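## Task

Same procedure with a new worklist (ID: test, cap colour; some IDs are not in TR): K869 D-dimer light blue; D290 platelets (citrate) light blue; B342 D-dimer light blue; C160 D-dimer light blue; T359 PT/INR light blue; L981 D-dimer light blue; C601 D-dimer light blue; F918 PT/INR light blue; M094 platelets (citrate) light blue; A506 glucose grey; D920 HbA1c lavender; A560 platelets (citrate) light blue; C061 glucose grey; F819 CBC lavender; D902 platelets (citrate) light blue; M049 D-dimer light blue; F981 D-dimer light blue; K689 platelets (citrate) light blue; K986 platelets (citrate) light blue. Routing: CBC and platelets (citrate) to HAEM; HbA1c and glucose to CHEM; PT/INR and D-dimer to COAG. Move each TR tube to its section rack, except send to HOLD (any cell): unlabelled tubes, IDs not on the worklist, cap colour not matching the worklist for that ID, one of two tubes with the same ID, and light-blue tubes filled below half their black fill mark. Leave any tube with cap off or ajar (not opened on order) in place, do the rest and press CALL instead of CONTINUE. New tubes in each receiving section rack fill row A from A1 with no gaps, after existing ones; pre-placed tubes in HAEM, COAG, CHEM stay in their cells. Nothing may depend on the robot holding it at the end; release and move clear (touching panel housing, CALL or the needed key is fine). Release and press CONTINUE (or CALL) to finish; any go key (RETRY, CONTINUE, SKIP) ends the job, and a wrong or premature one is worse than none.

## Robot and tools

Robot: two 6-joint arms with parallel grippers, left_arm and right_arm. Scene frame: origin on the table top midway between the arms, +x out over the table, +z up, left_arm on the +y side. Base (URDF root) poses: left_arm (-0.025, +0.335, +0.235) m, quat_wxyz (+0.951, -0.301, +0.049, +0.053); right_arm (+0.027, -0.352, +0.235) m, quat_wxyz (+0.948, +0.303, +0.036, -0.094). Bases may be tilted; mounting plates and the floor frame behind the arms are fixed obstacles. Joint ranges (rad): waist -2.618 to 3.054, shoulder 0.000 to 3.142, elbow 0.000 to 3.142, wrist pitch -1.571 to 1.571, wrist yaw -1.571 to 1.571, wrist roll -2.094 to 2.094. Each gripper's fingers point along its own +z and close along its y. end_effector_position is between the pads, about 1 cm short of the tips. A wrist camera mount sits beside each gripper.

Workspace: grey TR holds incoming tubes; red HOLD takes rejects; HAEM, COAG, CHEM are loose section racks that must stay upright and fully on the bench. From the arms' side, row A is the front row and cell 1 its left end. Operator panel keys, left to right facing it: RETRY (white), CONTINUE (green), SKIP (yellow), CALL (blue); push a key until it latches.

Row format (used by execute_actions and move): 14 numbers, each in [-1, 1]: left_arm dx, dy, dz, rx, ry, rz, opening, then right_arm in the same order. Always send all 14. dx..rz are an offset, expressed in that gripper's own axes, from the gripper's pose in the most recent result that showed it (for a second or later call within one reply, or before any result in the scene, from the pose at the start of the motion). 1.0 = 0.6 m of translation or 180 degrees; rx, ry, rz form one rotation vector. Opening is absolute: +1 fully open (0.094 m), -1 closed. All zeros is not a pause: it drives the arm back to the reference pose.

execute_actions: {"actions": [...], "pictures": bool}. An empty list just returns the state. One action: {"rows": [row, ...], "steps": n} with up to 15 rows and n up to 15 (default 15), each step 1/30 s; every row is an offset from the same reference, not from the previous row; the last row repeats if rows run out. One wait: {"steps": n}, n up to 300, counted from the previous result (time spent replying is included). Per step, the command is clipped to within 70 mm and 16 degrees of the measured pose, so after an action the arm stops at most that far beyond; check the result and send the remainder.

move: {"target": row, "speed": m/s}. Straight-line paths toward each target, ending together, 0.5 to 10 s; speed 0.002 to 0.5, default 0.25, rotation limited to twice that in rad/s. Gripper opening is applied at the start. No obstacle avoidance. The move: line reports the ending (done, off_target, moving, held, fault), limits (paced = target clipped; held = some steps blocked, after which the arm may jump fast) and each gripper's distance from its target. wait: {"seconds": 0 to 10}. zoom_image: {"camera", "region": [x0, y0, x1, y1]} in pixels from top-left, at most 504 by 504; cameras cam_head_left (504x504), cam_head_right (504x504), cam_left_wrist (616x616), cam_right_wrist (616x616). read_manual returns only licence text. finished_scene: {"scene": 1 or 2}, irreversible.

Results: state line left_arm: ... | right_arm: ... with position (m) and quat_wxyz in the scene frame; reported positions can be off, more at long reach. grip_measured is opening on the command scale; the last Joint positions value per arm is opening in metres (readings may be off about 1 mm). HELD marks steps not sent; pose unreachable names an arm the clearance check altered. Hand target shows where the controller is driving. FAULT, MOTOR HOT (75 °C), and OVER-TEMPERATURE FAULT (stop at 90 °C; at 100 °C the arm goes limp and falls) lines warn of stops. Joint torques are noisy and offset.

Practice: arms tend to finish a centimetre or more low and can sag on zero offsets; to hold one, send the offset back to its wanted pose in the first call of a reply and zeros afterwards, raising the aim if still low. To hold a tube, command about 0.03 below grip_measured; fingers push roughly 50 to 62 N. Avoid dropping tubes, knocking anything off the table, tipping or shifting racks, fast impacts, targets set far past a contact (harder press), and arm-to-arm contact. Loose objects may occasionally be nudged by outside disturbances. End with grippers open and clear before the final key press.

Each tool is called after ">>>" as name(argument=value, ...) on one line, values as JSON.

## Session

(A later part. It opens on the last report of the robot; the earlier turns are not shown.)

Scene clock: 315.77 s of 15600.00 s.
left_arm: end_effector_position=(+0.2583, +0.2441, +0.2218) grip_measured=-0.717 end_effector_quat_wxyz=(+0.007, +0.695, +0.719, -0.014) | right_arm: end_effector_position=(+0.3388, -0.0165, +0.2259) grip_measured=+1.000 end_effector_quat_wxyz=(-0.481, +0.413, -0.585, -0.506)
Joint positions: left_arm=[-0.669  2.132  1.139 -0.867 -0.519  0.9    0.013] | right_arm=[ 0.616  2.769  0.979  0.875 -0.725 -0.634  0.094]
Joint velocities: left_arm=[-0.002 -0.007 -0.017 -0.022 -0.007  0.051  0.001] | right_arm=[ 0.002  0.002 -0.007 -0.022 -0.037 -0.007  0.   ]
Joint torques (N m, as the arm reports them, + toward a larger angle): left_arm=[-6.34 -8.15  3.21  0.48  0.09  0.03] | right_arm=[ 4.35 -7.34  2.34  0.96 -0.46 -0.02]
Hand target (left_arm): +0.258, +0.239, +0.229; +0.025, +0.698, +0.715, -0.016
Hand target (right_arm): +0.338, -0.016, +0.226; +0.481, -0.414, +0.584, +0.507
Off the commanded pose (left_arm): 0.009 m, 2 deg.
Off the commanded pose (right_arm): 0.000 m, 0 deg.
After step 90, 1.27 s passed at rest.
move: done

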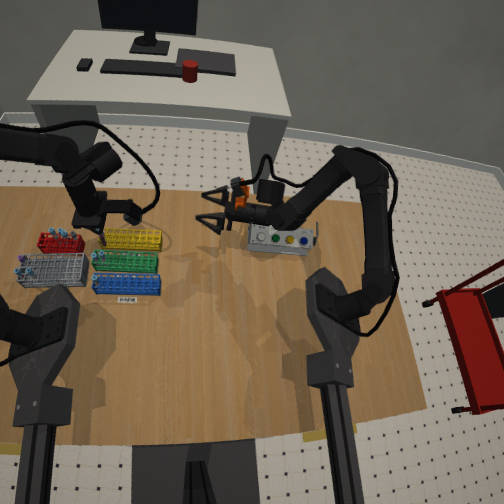

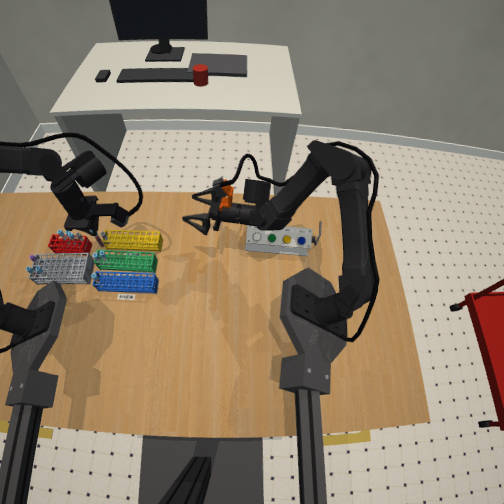

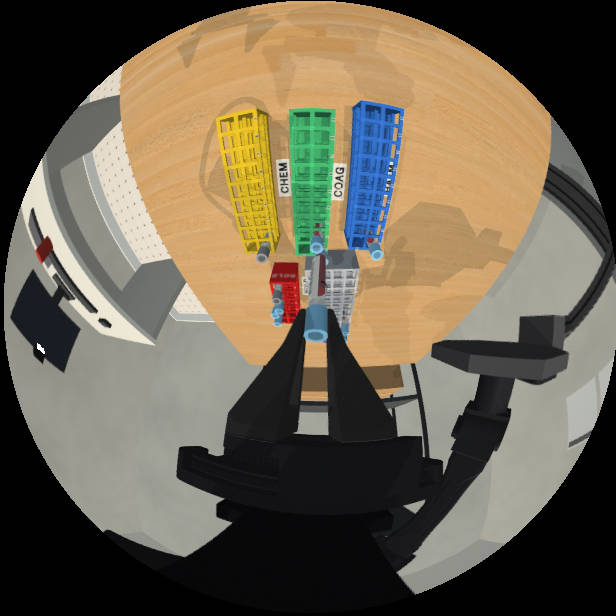

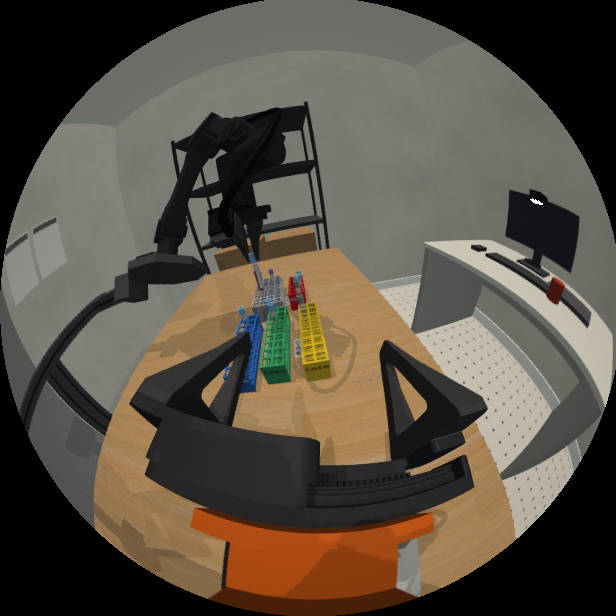

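>>> move(target=[-0.005,-0.008,0.137,0,0.01,0.013,-0.75,0,0,0,0,0,0,1], speed=0.1)

>>> zoom_image(camera="cam_left_wrist", region=[250,200,390,340])

Scene clock: 320.37 s of 15600.00 s.
left_arm: end_effector_position=(+0.2562, +0.2393, +0.1451) grip_measured=-0.717 end_effector_quat_wxyz=(-0.000, +0.706, +0.708, -0.002) | right_arm: end_effector_position=(+0.3390, -0.0165, +0.2256) grip_measured=+1.000 end_effector_quat_wxyz=(-0.481, +0.413, -0.585, -0.505)
Joint positions: left_arm=[-0.566  2.288  1.026 -0.55  -0.573  1.041  0.013] | right_arm=[ 0.616  2.769  0.979  0.875 -0.723 -0.634  0.094]
Joint velocities: left_arm=[-0.007  0.017  0.012  0.051  0.007 -0.022 -0.001] | right_arm=[-0.007  0.002 -0.032 -0.037 -0.022 -0.066  0.   ]
Joint torques (N m, as the arm reports them, + toward a larger angle): left_arm=[-5.08 -6.09  2.3   0.42 -0.04  0.02] | right_arm=[ 4.35 -7.4   2.23  0.95 -0.48 -0.02]
Hand target (left_arm): +0.252, +0.239, +0.140; -0.004, +0.710, +0.705, -0.003
Hand target (right_arm): +0.339, -0.016, +0.226; +0.481, -0.413, +0.584, +0.506
Off the commanded pose (left_arm): 0.006 m, 1 deg.
Off the commanded pose (right_arm): 0.000 m, 0 deg.
After step 90, 0.20 s passed at rest.
move: done

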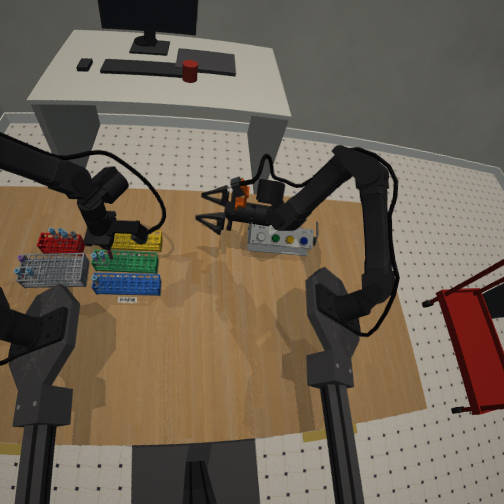

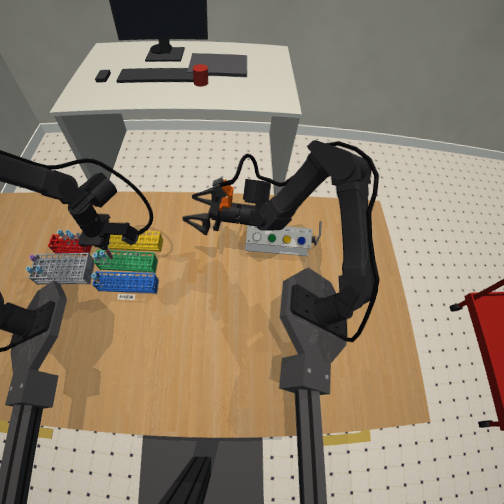

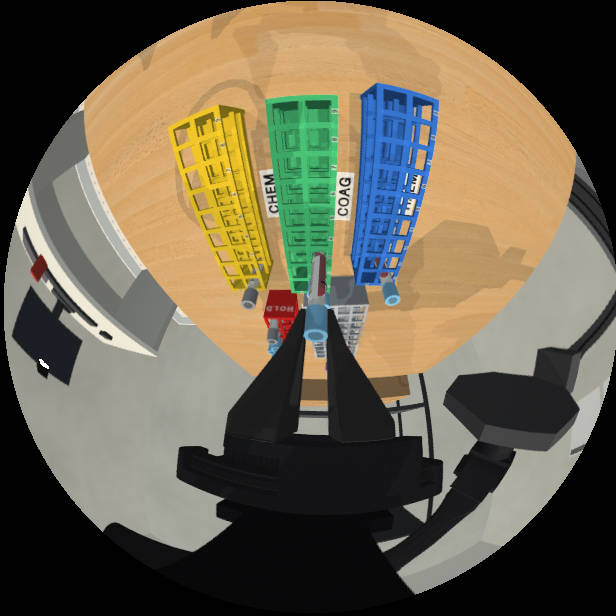

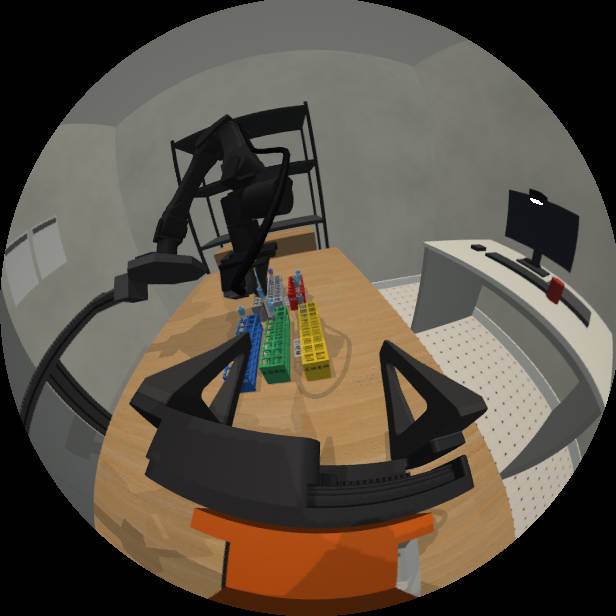

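Region (250, 200, 390, 340) of cam_left_wrist's 616x616 image, scaled by 3.600, with more detail than that image has.

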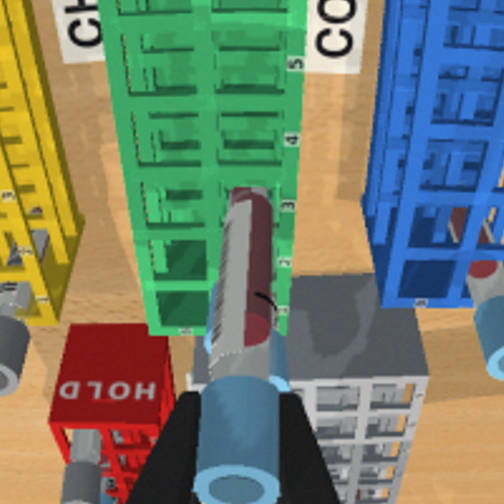

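>>> execute_actions(actions=[{"rows":[[0.007,-0.008,0.024,0.002,0.001,0.003,-0.75,0,0,0,0,0,0,1]]}])

>>> zoom_image(camera="cam_left_wrist", region=[250,200,390,340])

Scene clock: 323.47 s of 15600.00 s.
left_arm: end_effector_position=(+0.2569, +0.2448, +0.1370) grip_measured=-0.717 end_effector_quat_wxyz=(+0.001, +0.705, +0.709, -0.002) | right_arm: end_effector_position=(+0.3393, -0.0166, +0.2253) grip_measured=+1.000 end_effector_quat_wxyz=(-0.481, +0.413, -0.586, -0.504)
Joint positions: left_arm=[-0.537  2.288  1.004 -0.505 -0.58   1.072  0.013] | right_arm=[ 0.616  2.769  0.979  0.875 -0.72  -0.634  0.094]
Joint velocities: left_arm=[-0.007 -0.002  0.012  0.007  0.022  0.007 -0.001] | right_arm=[-0.007 -0.002  0.012 -0.022  0.007  0.022  0.   ]
Joint torques (N m, as the arm reports them, + toward a larger angle): left_arm=[-5.21 -5.75  2.19  0.44 -0.04  0.06] | right_arm=[ 4.31 -7.3   2.2   0.94 -0.46 -0.04]
Hand target (left_arm): +0.251, +0.244, +0.131; -0.004, +0.710, +0.704, -0.003
Hand target (right_arm): +0.339, -0.017, +0.226; +0.481, -0.413, +0.585, +0.505
Off the commanded pose (left_arm): 0.009 m, 1 deg.
Off the commanded pose (right_arm): 0.000 m, 0 deg.
Steps of this call (steps 1 to 78: nothing new was sent; steps 79 to 93: all 15 steps of this action). Readings (end_effector_position):
79: left_arm (+0.2564, +0.2393, +0.1442) | right_arm (+0.3391, -0.0165, +0.2256)
80: left_arm (+0.2567, +0.2398, +0.1429) | right_arm (+0.3391, -0.0166, +0.2255)
82: left_arm (+0.2553, +0.2429, +0.1395) | right_arm (+0.3392, -0.0166, +0.2255)
86: left_arm (+0.2549, +0.2457, +0.1370) | right_arm (+0.3393, -0.0166, +0.2254)
93: the state above

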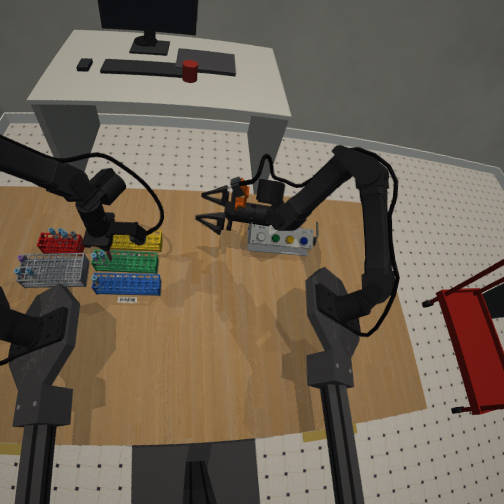

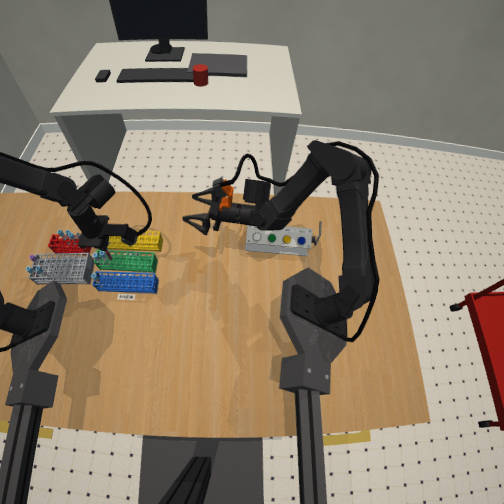

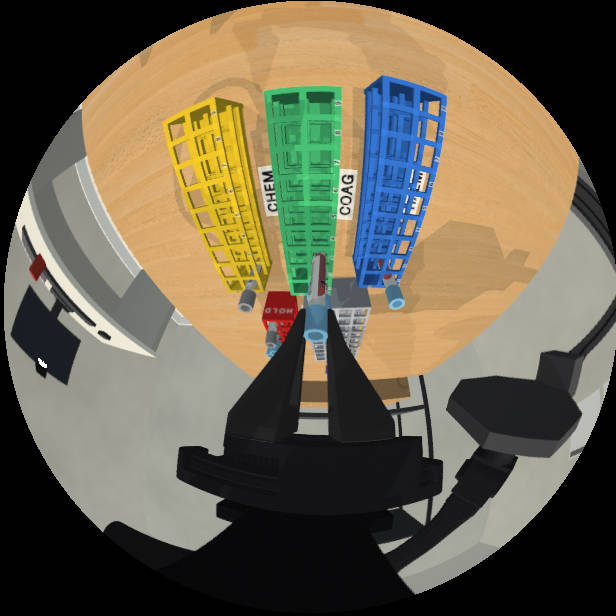

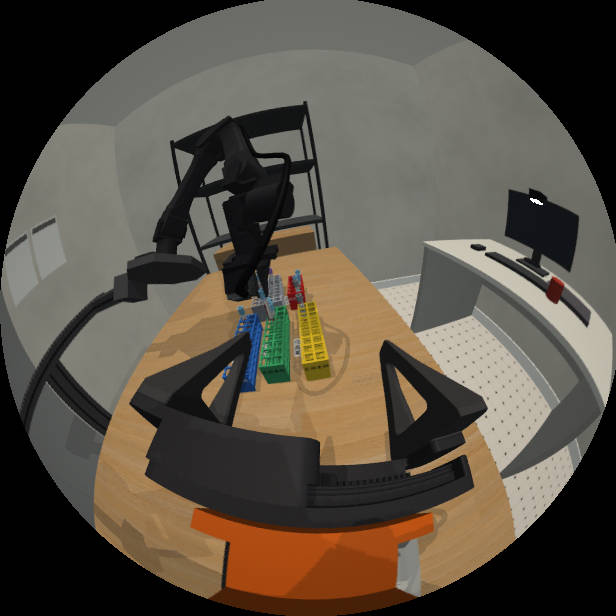

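Region (250, 200, 390, 340) of cam_left_wrist's 616x616 image, scaled by 3.600, with more detail than that image has.

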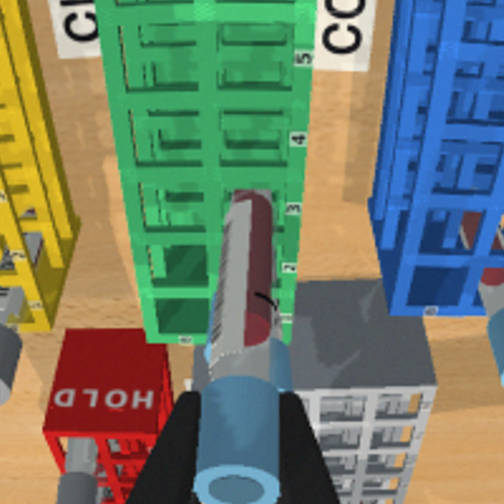

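>>> execute_actions(actions=[{"rows":[[-0.001,-0.01,0.02,0.003,0.002,0.004,-0.75,0,0,0,0,0,0,1],[-0.001,-0.01,0.026,0.003,0.002,0.004,-0.75,0,0,0,0,0,0,1],[-0.001,-0.01,0.032,0.003,0.002,0.004,-0.75,0,0,0,0,0,0,1],[-0.001,-0.01,0.039,0.003,0.002,0.004,-0.75,0,0,0,0,0,0,1]]}])

Scene clock: 327.80 s of 15600.00 s.
left_arm: end_effector_position=(+0.2557, +0.2454, +0.1191) grip_measured=-0.717 end_effector_quat_wxyz=(-0.001, +0.705, +0.709, -0.001) | right_arm: end_effector_position=(+0.3396, -0.0166, +0.2250) grip_measured=+1.000 end_effector_quat_wxyz=(-0.481, +0.413, -0.587, -0.503)
Joint positions: left_arm=[-0.506  2.331  0.987 -0.432 -0.59   1.107  0.013] | right_arm=[ 0.616  2.769  0.979  0.875 -0.718 -0.634  0.094]
Joint velocities: left_arm=[-0.007 -0.007 -0.022  0.066 -0.007  0.051  0.001] | right_arm=[-0.012  0.012  0.002 -0.066  0.037  0.037  0.   ]
Joint torques (N m, as the arm reports them, + toward a larger angle): left_arm=[-5.21 -6.04  1.91  0.4  -0.01  0.04] | right_arm=[ 4.37 -7.33  2.23  0.95 -0.44  0.  ]
Hand target (left_arm): +0.250, +0.244, +0.114; -0.004, +0.709, +0.705, -0.003
Hand target (right_arm): +0.339, -0.017, +0.225; +0.481, -0.413, +0.586, +0.504
Off the commanded pose (left_arm): 0.007 m, 1 deg.
Off the commanded pose (right_arm): 0.000 m, 0 deg.
Steps of this call (steps 1 to 90: nothing new was sent; then 0.83 s passed at rest; steps 91 to 105: all 15 steps of this action). Readings (end_effector_position):
91: left_arm (+0.2576, +0.2445, +0.1368) | right_arm (+0.3394, -0.0166, +0.2253)
92: left_arm (+0.2580, +0.2444, +0.1359) | right_arm (+0.3394, -0.0166, +0.2252)
94: left_arm (+0.2582, +0.2444, +0.1315) | right_arm (+0.3395, -0.0166, +0.2251)
98: left_arm (+0.2540, +0.2466, +0.1207) | right_arm (+0.3395, -0.0166, +0.2251)
105: the state above

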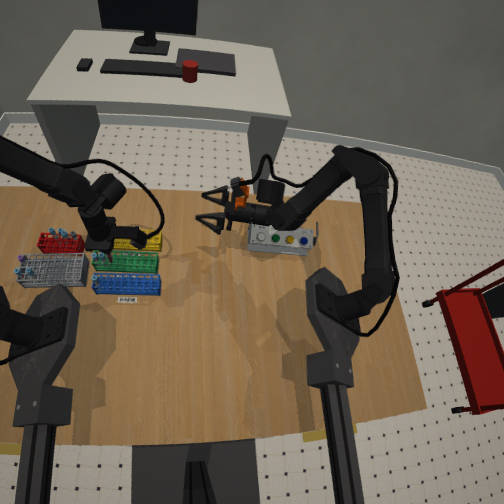

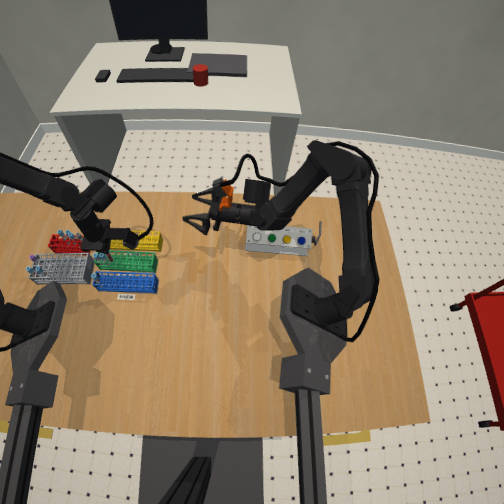

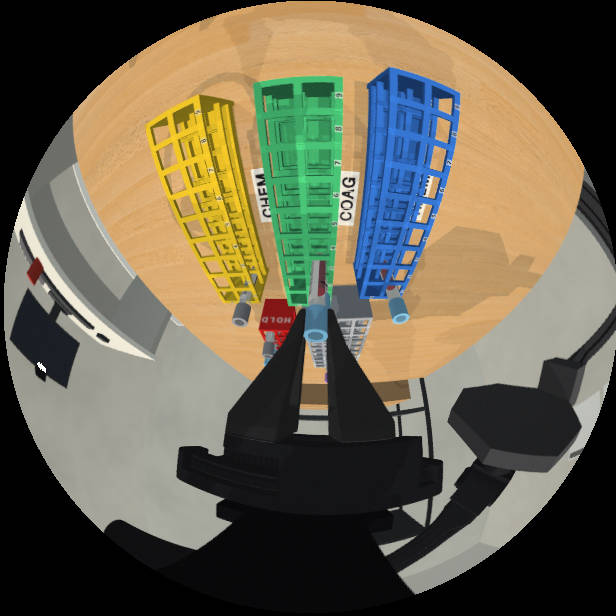

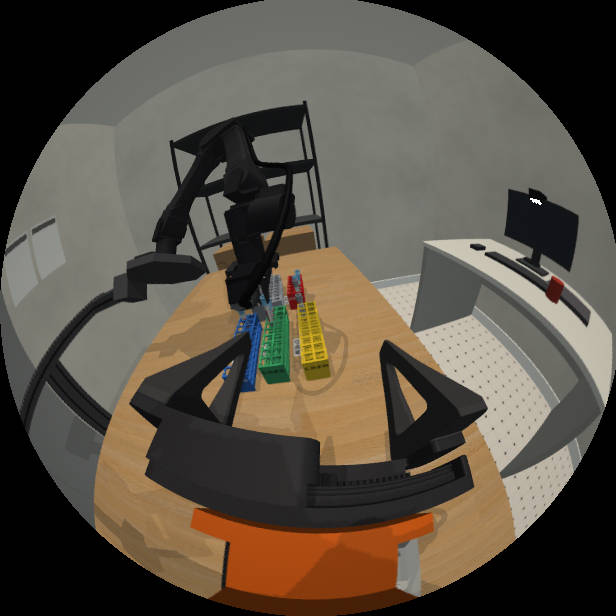

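Next is A3 at about (0.192, 0.478), with a slight yaw.

>>> move(target=[0,-0.011,0.051,0.002,0,0.003,-0.75,0,0,0,0,0,0,1], speed=0.05)

>>> execute_actions(actions=[{"rows":[[0,0,0,0,0,0,-0.45,0,0,0,0,0,0,1]],"steps":8}], pictures=false)

>>> move(target=[-0.008,0.01,-0.1,0,-0.004,0,-0.45,0,0,0,0,0,0,1], speed=0.12)

>>> move(target=[0.38,-0.11,-0.01,-0.004,-0.01,-0.03,-0.4,0,0,0,0,0,0,1])

>>> move(target=[-0.014,-0.008,0.06,0,-0.006,0.004,-0.4,0,0,0,0,0,0,1], speed=0.06)

Scene clock: 336.93 s of 15600.00 s.
left_arm: end_effector_position=(+0.2556, +0.2469, +0.0952) grip_measured=-0.717 end_effector_quat_wxyz=(+0.000, +0.704, +0.710, +0.001) | right_arm: end_effector_position=(+0.3399, -0.0167, +0.2247) grip_measured=+1.000 end_effector_quat_wxyz=(-0.481, +0.413, -0.588, -0.502)
Joint positions: left_arm=[-0.458  2.385  0.965 -0.319 -0.6    1.163  0.013] | right_arm=[ 0.616  2.769  0.979  0.875 -0.716 -0.634  0.094]
Joint velocities: left_arm=[-0.007 -0.002 -0.002  0.037  0.022  0.022  0.001] | right_arm=[-0.012 -0.012 -0.002  0.007  0.037  0.022  0.   ]
Joint torques (N m, as the arm reports them, + toward a larger angle): left_arm=[-5.18 -5.97  1.29  0.43  0.01  0.04] | right_arm=[ 4.42 -7.29  2.27  0.95 -0.48  0.  ]
Hand target (left_arm): +0.249, +0.246, +0.089; -0.004, +0.708, +0.706, -0.003
Hand target (right_arm): +0.340, -0.017, +0.225; +0.481, -0.413, +0.587, +0.503
Off the commanded pose (left_arm): 0.010 m, 1 deg.
Off the commanded pose (right_arm): 0.000 m, 0 deg.
After step 90, 5.20 s passed at rest.
move: done

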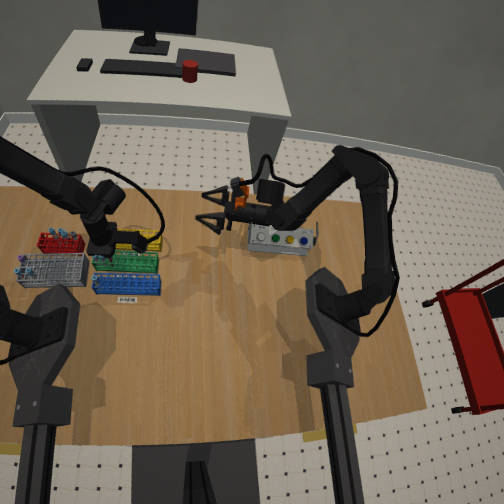

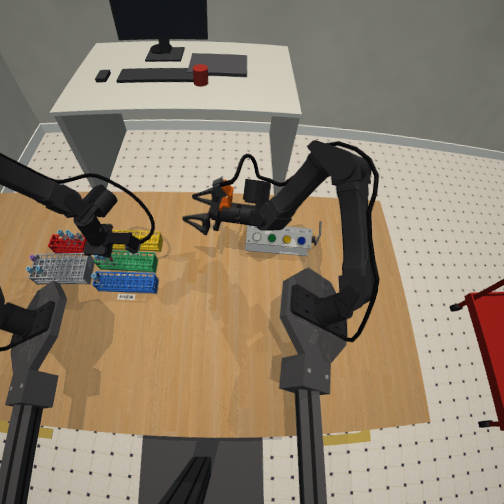

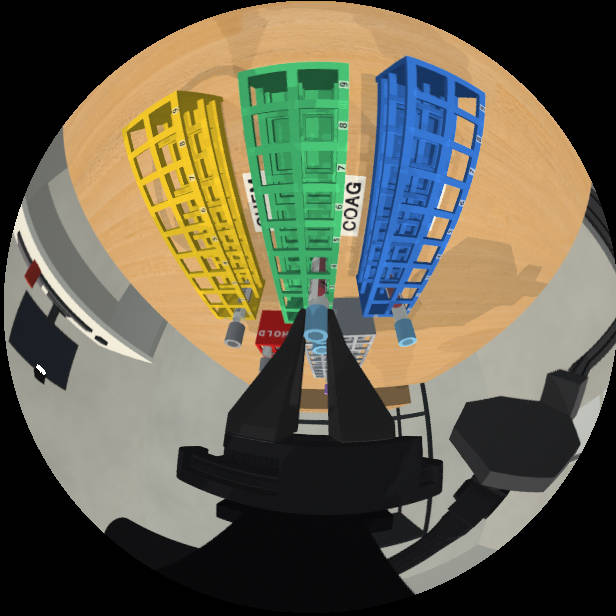

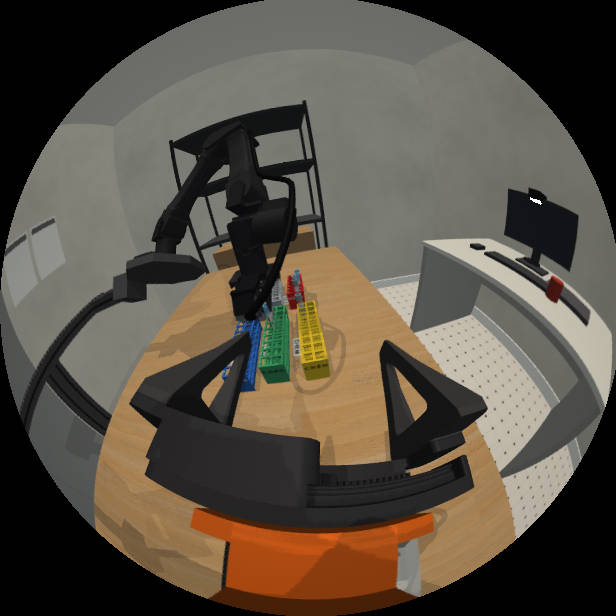

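Scene clock: 337.20 s of 15600.00 s.
left_arm: end_effector_position=(+0.2557, +0.2469, +0.0952) grip_measured=-0.452 end_effector_quat_wxyz=(+0.000, +0.704, +0.710, +0.001) | right_arm: end_effector_position=(+0.3401, -0.0167, +0.2245) grip_measured=+1.000 end_effector_quat_wxyz=(-0.481, +0.413, -0.588, -0.502)
Joint positions: left_arm=[-0.458  2.385  0.965 -0.319 -0.6    1.163  0.026] | right_arm=[ 0.616  2.769  0.979  0.875 -0.714 -0.634  0.094]
Joint velocities: left_arm=[-0.017  0.007 -0.002  0.022 -0.037 -0.066  0.   ] | right_arm=[-0.022  0.012  0.012 -0.037 -0.007 -0.037  0.   ]
Joint torques (N m, as the arm reports them, + toward a larger angle): left_arm=[-5.53 -7.15  2.29  0.21 -0.04  0.06] | right_arm=[ 4.31 -7.33  2.3   0.96 -0.47 -0.02]
Hand target (left_arm): +0.256, +0.247, +0.095; +0.000, +0.704, +0.710, +0.001
Hand target (right_arm): +0.340, -0.017, +0.225; +0.481, -0.413, +0.588, +0.502
Off the commanded pose (left_arm): 0.000 m, 0 deg.
Off the commanded pose (right_arm): 0.000 m, 0 deg.
Steps of this call (steps 1 to 8: all 8 steps of this action). Readings (end_effector_position):
1: left_arm (+0.2557, +0.2469, +0.0952) | right_arm (+0.3399, -0.0167, +0.2247)
2: left_arm (+0.2557, +0.2469, +0.0952) | right_arm (+0.3399, -0.0167, +0.2246)
4: left_arm (+0.2557, +0.2469, +0.0952) | right_arm (+0.3400, -0.0167, +0.2245)
8: the state above

Scene clock: 338.57 s of 15600.00 s.
left_arm: end_effector_position=(+0.2575, +0.2479, +0.1457) grip_measured=-0.452 end_effector_quat_wxyz=(-0.007, +0.705, +0.709, +0.002) | right_arm: end_effector_position=(+0.3404, -0.0168, +0.2241) grip_measured=+1.000 end_effector_quat_wxyz=(-0.481, +0.413, -0.589, -0.501)
Joint positions: left_arm=[-0.549  2.275  1.025 -0.565 -0.587  1.048  0.026] | right_arm=[ 0.616  2.769  0.979  0.875 -0.711 -0.634  0.094]
Joint velocities: left_arm=[ 0.017  0.007  0.007  0.022  0.037  0.007 -0.001] | right_arm=[ 0.022 -0.002 -0.017 -0.007  0.037  0.066  0.   ]
Joint torques (N m, as the arm reports them, + toward a larger angle): left_arm=[-6.39 -7.9   4.53  0.03  0.16 -0.06] | right_arm=[ 4.37 -7.38  2.33  0.97 -0.47 -0.04]
Hand target (left_arm): +0.262, +0.242, +0.155; +0.006, +0.704, +0.710, -0.004
Hand target (right_arm): +0.340, -0.017, +0.224; +0.481, -0.413, +0.588, +0.502
Off the commanded pose (left_arm): 0.012 m, 1 deg.
Off the commanded pose (right_arm): 0.000 m, 0 deg.
move: off_target (left_arm)

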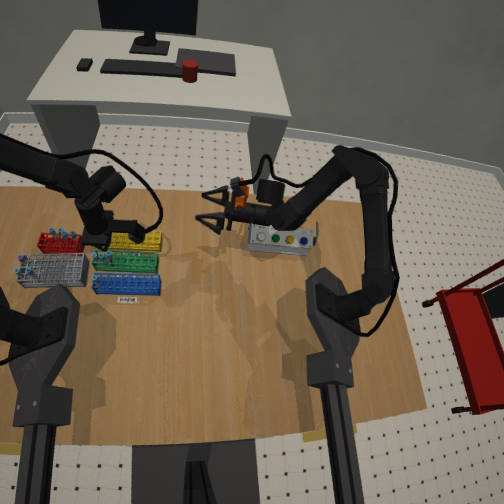

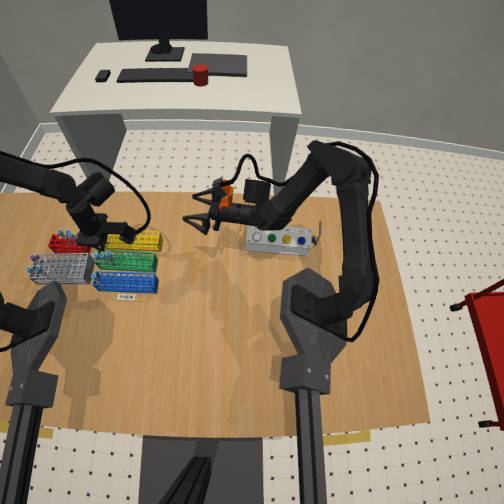

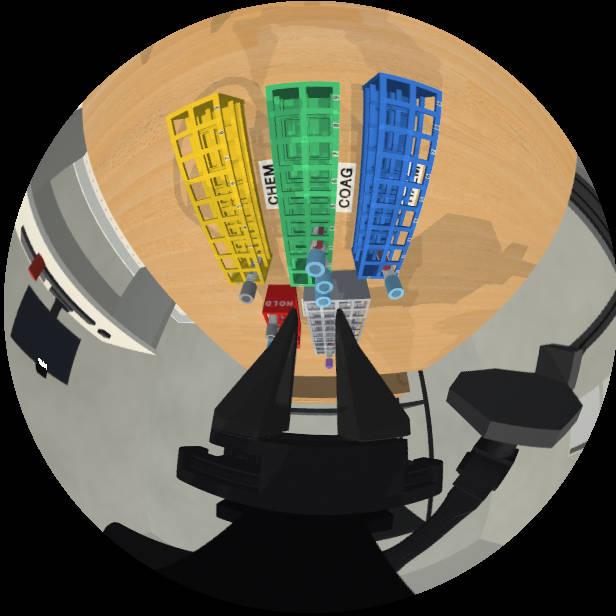

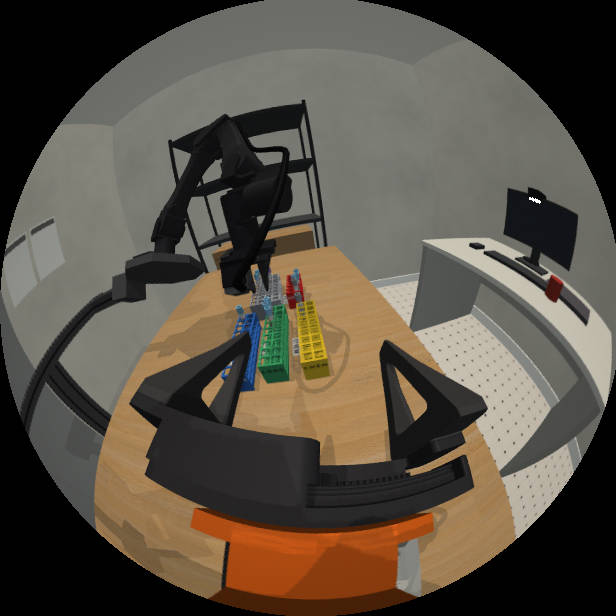

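Scene clock: 340.23 s of 15600.00 s.
left_arm: end_effector_position=(+0.1994, +0.4844, +0.1549) grip_measured=-0.402 end_effector_quat_wxyz=(-0.003, +0.667, +0.745, +0.005) | right_arm: end_effector_position=(+0.3407, -0.0169, +0.2238) grip_measured=+1.000 end_effector_quat_wxyz=(-0.481, +0.413, -0.590, -0.500)
Joint positions: left_arm=[ 0.153  1.46   0.658 -0.509 -0.583  1.803  0.028] | right_arm=[ 0.616  2.769  0.979  0.875 -0.709 -0.634  0.094]
Joint velocities: left_arm=[ 0.002  0.017  0.007 -0.037 -0.022  0.022 -0.   ] | right_arm=[ 0.007 -0.012  0.002  0.037  0.066  0.095  0.   ]
Joint torques (N m, as the arm reports them, + toward a larger angle): left_arm=[-2.3  -5.84  2.13  0.11  0.15  0.04] | right_arm=[ 4.35 -7.29  2.36  0.95 -0.49 -0.01]
Hand target (left_arm): +0.194, +0.481, +0.156; +0.004, +0.670, +0.742, -0.004
Hand target (right_arm): +0.340, -0.017, +0.224; +0.481, -0.413, +0.589, +0.501
Off the commanded pose (left_arm): 0.013 m, 2 deg.
Off the commanded pose (right_arm): 0.000 m, 0 deg.
move: off_target (left_arm)

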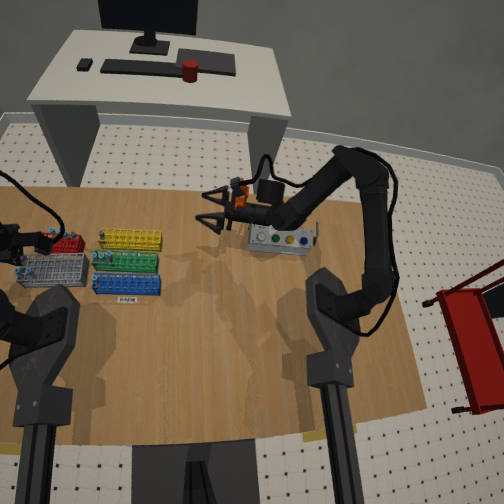

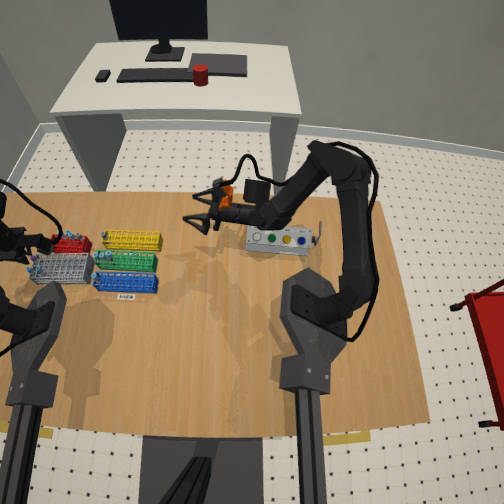

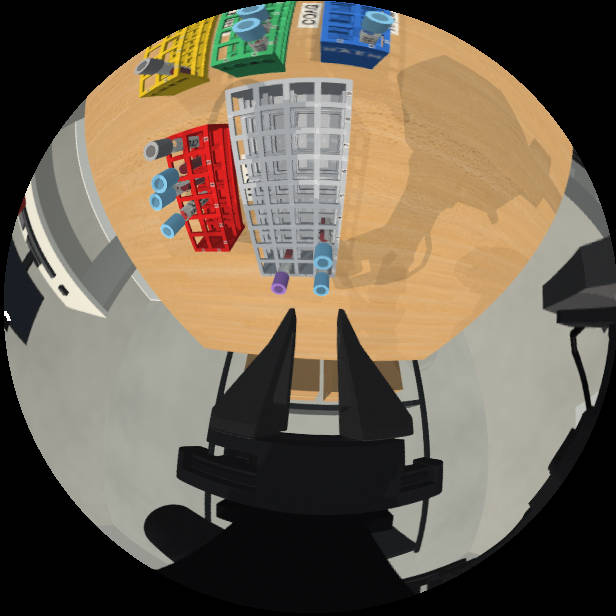

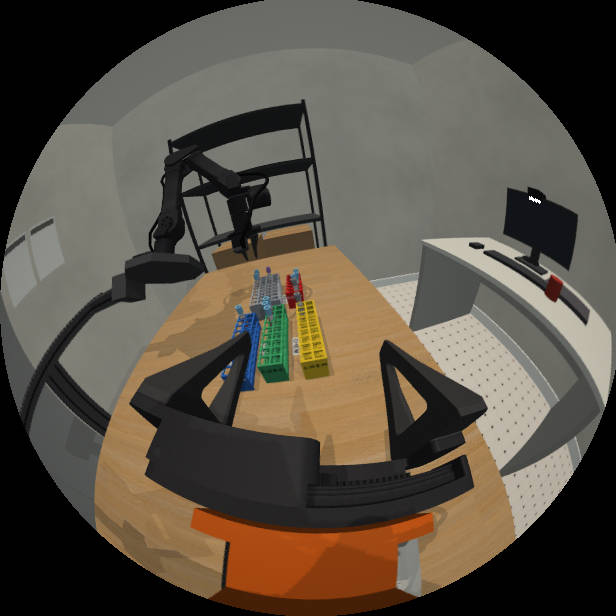

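Scene clock: 341.40 s of 15600.00 s.
left_arm: end_effector_position=(+0.2005, +0.4842, +0.1250) grip_measured=-0.402 end_effector_quat_wxyz=(-0.001, +0.667, +0.745, +0.014) | right_arm: end_effector_position=(+0.3410, -0.0169, +0.2235) grip_measured=+1.000 end_effector_quat_wxyz=(-0.481, +0.413, -0.591, -0.499)
Joint positions: left_arm=[ 0.22   1.542  0.601 -0.308 -0.567  1.889  0.028] | right_arm=[ 0.616  2.769  0.979  0.875 -0.706 -0.634  0.094]
Joint velocities: left_arm=[-0.002  0.017  0.007 -0.081 -0.022  0.022 -0.001] | right_arm=[ 0.007 -0.012 -0.012  0.022  0.007 -0.095  0.   ]
Joint torques (N m, as the arm reports them, + toward a larger angle): left_arm=[-2.3  -3.65  1.53  0.46  0.13  0.08] | right_arm=[ 4.47 -7.25  2.22  0.96 -0.46  0.  ]
Hand target (left_arm): +0.195, +0.476, +0.119; +0.003, +0.672, +0.740, -0.001
Hand target (right_arm): +0.341, -0.017, +0.224; +0.481, -0.413, +0.590, +0.500
Off the commanded pose (left_arm): 0.011 m, 2 deg.
Off the commanded pose (right_arm): 0.000 m, 0 deg.
move: off_target (left_arm)

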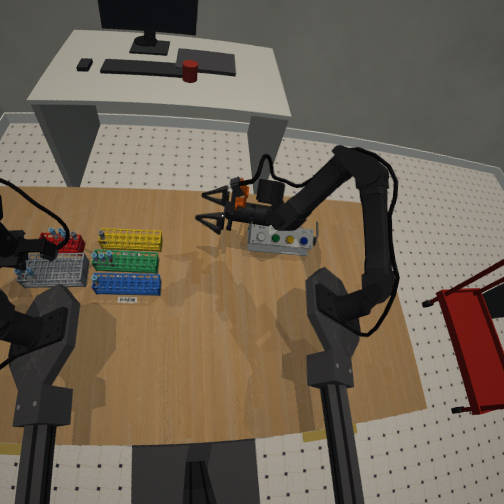

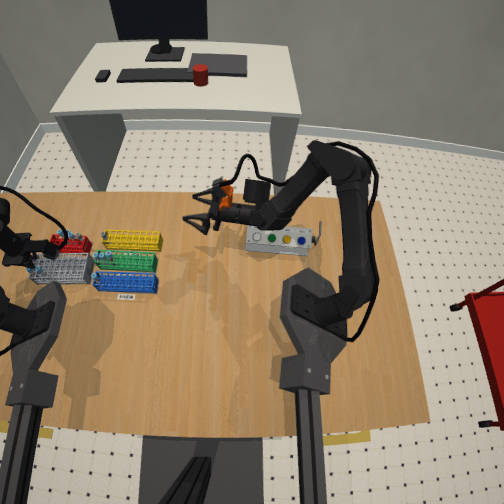

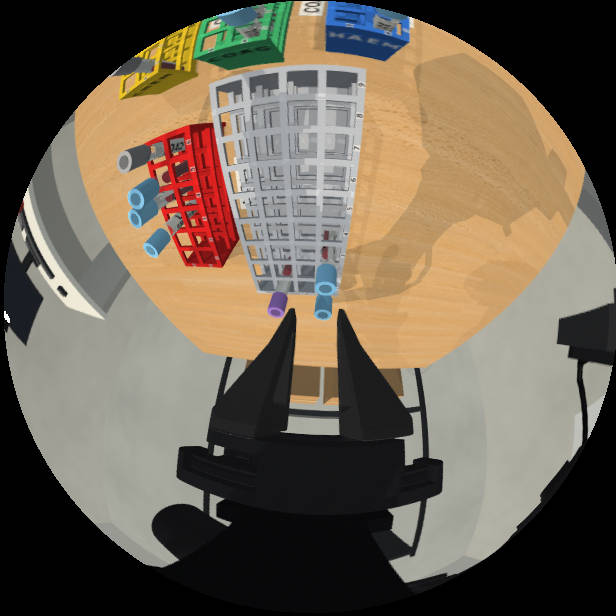

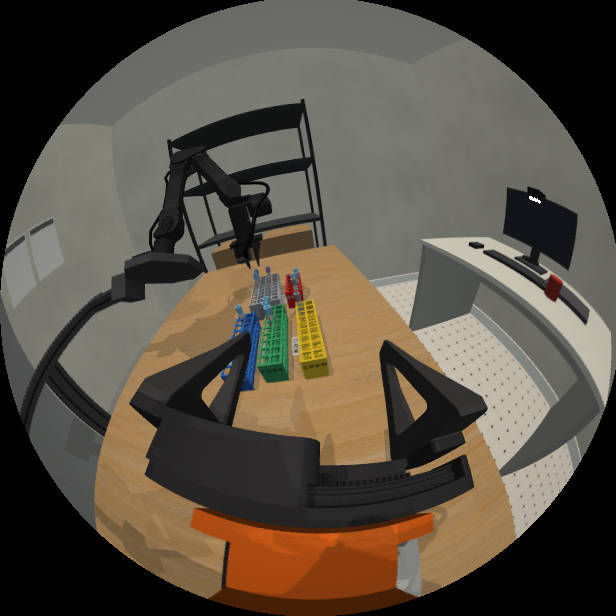

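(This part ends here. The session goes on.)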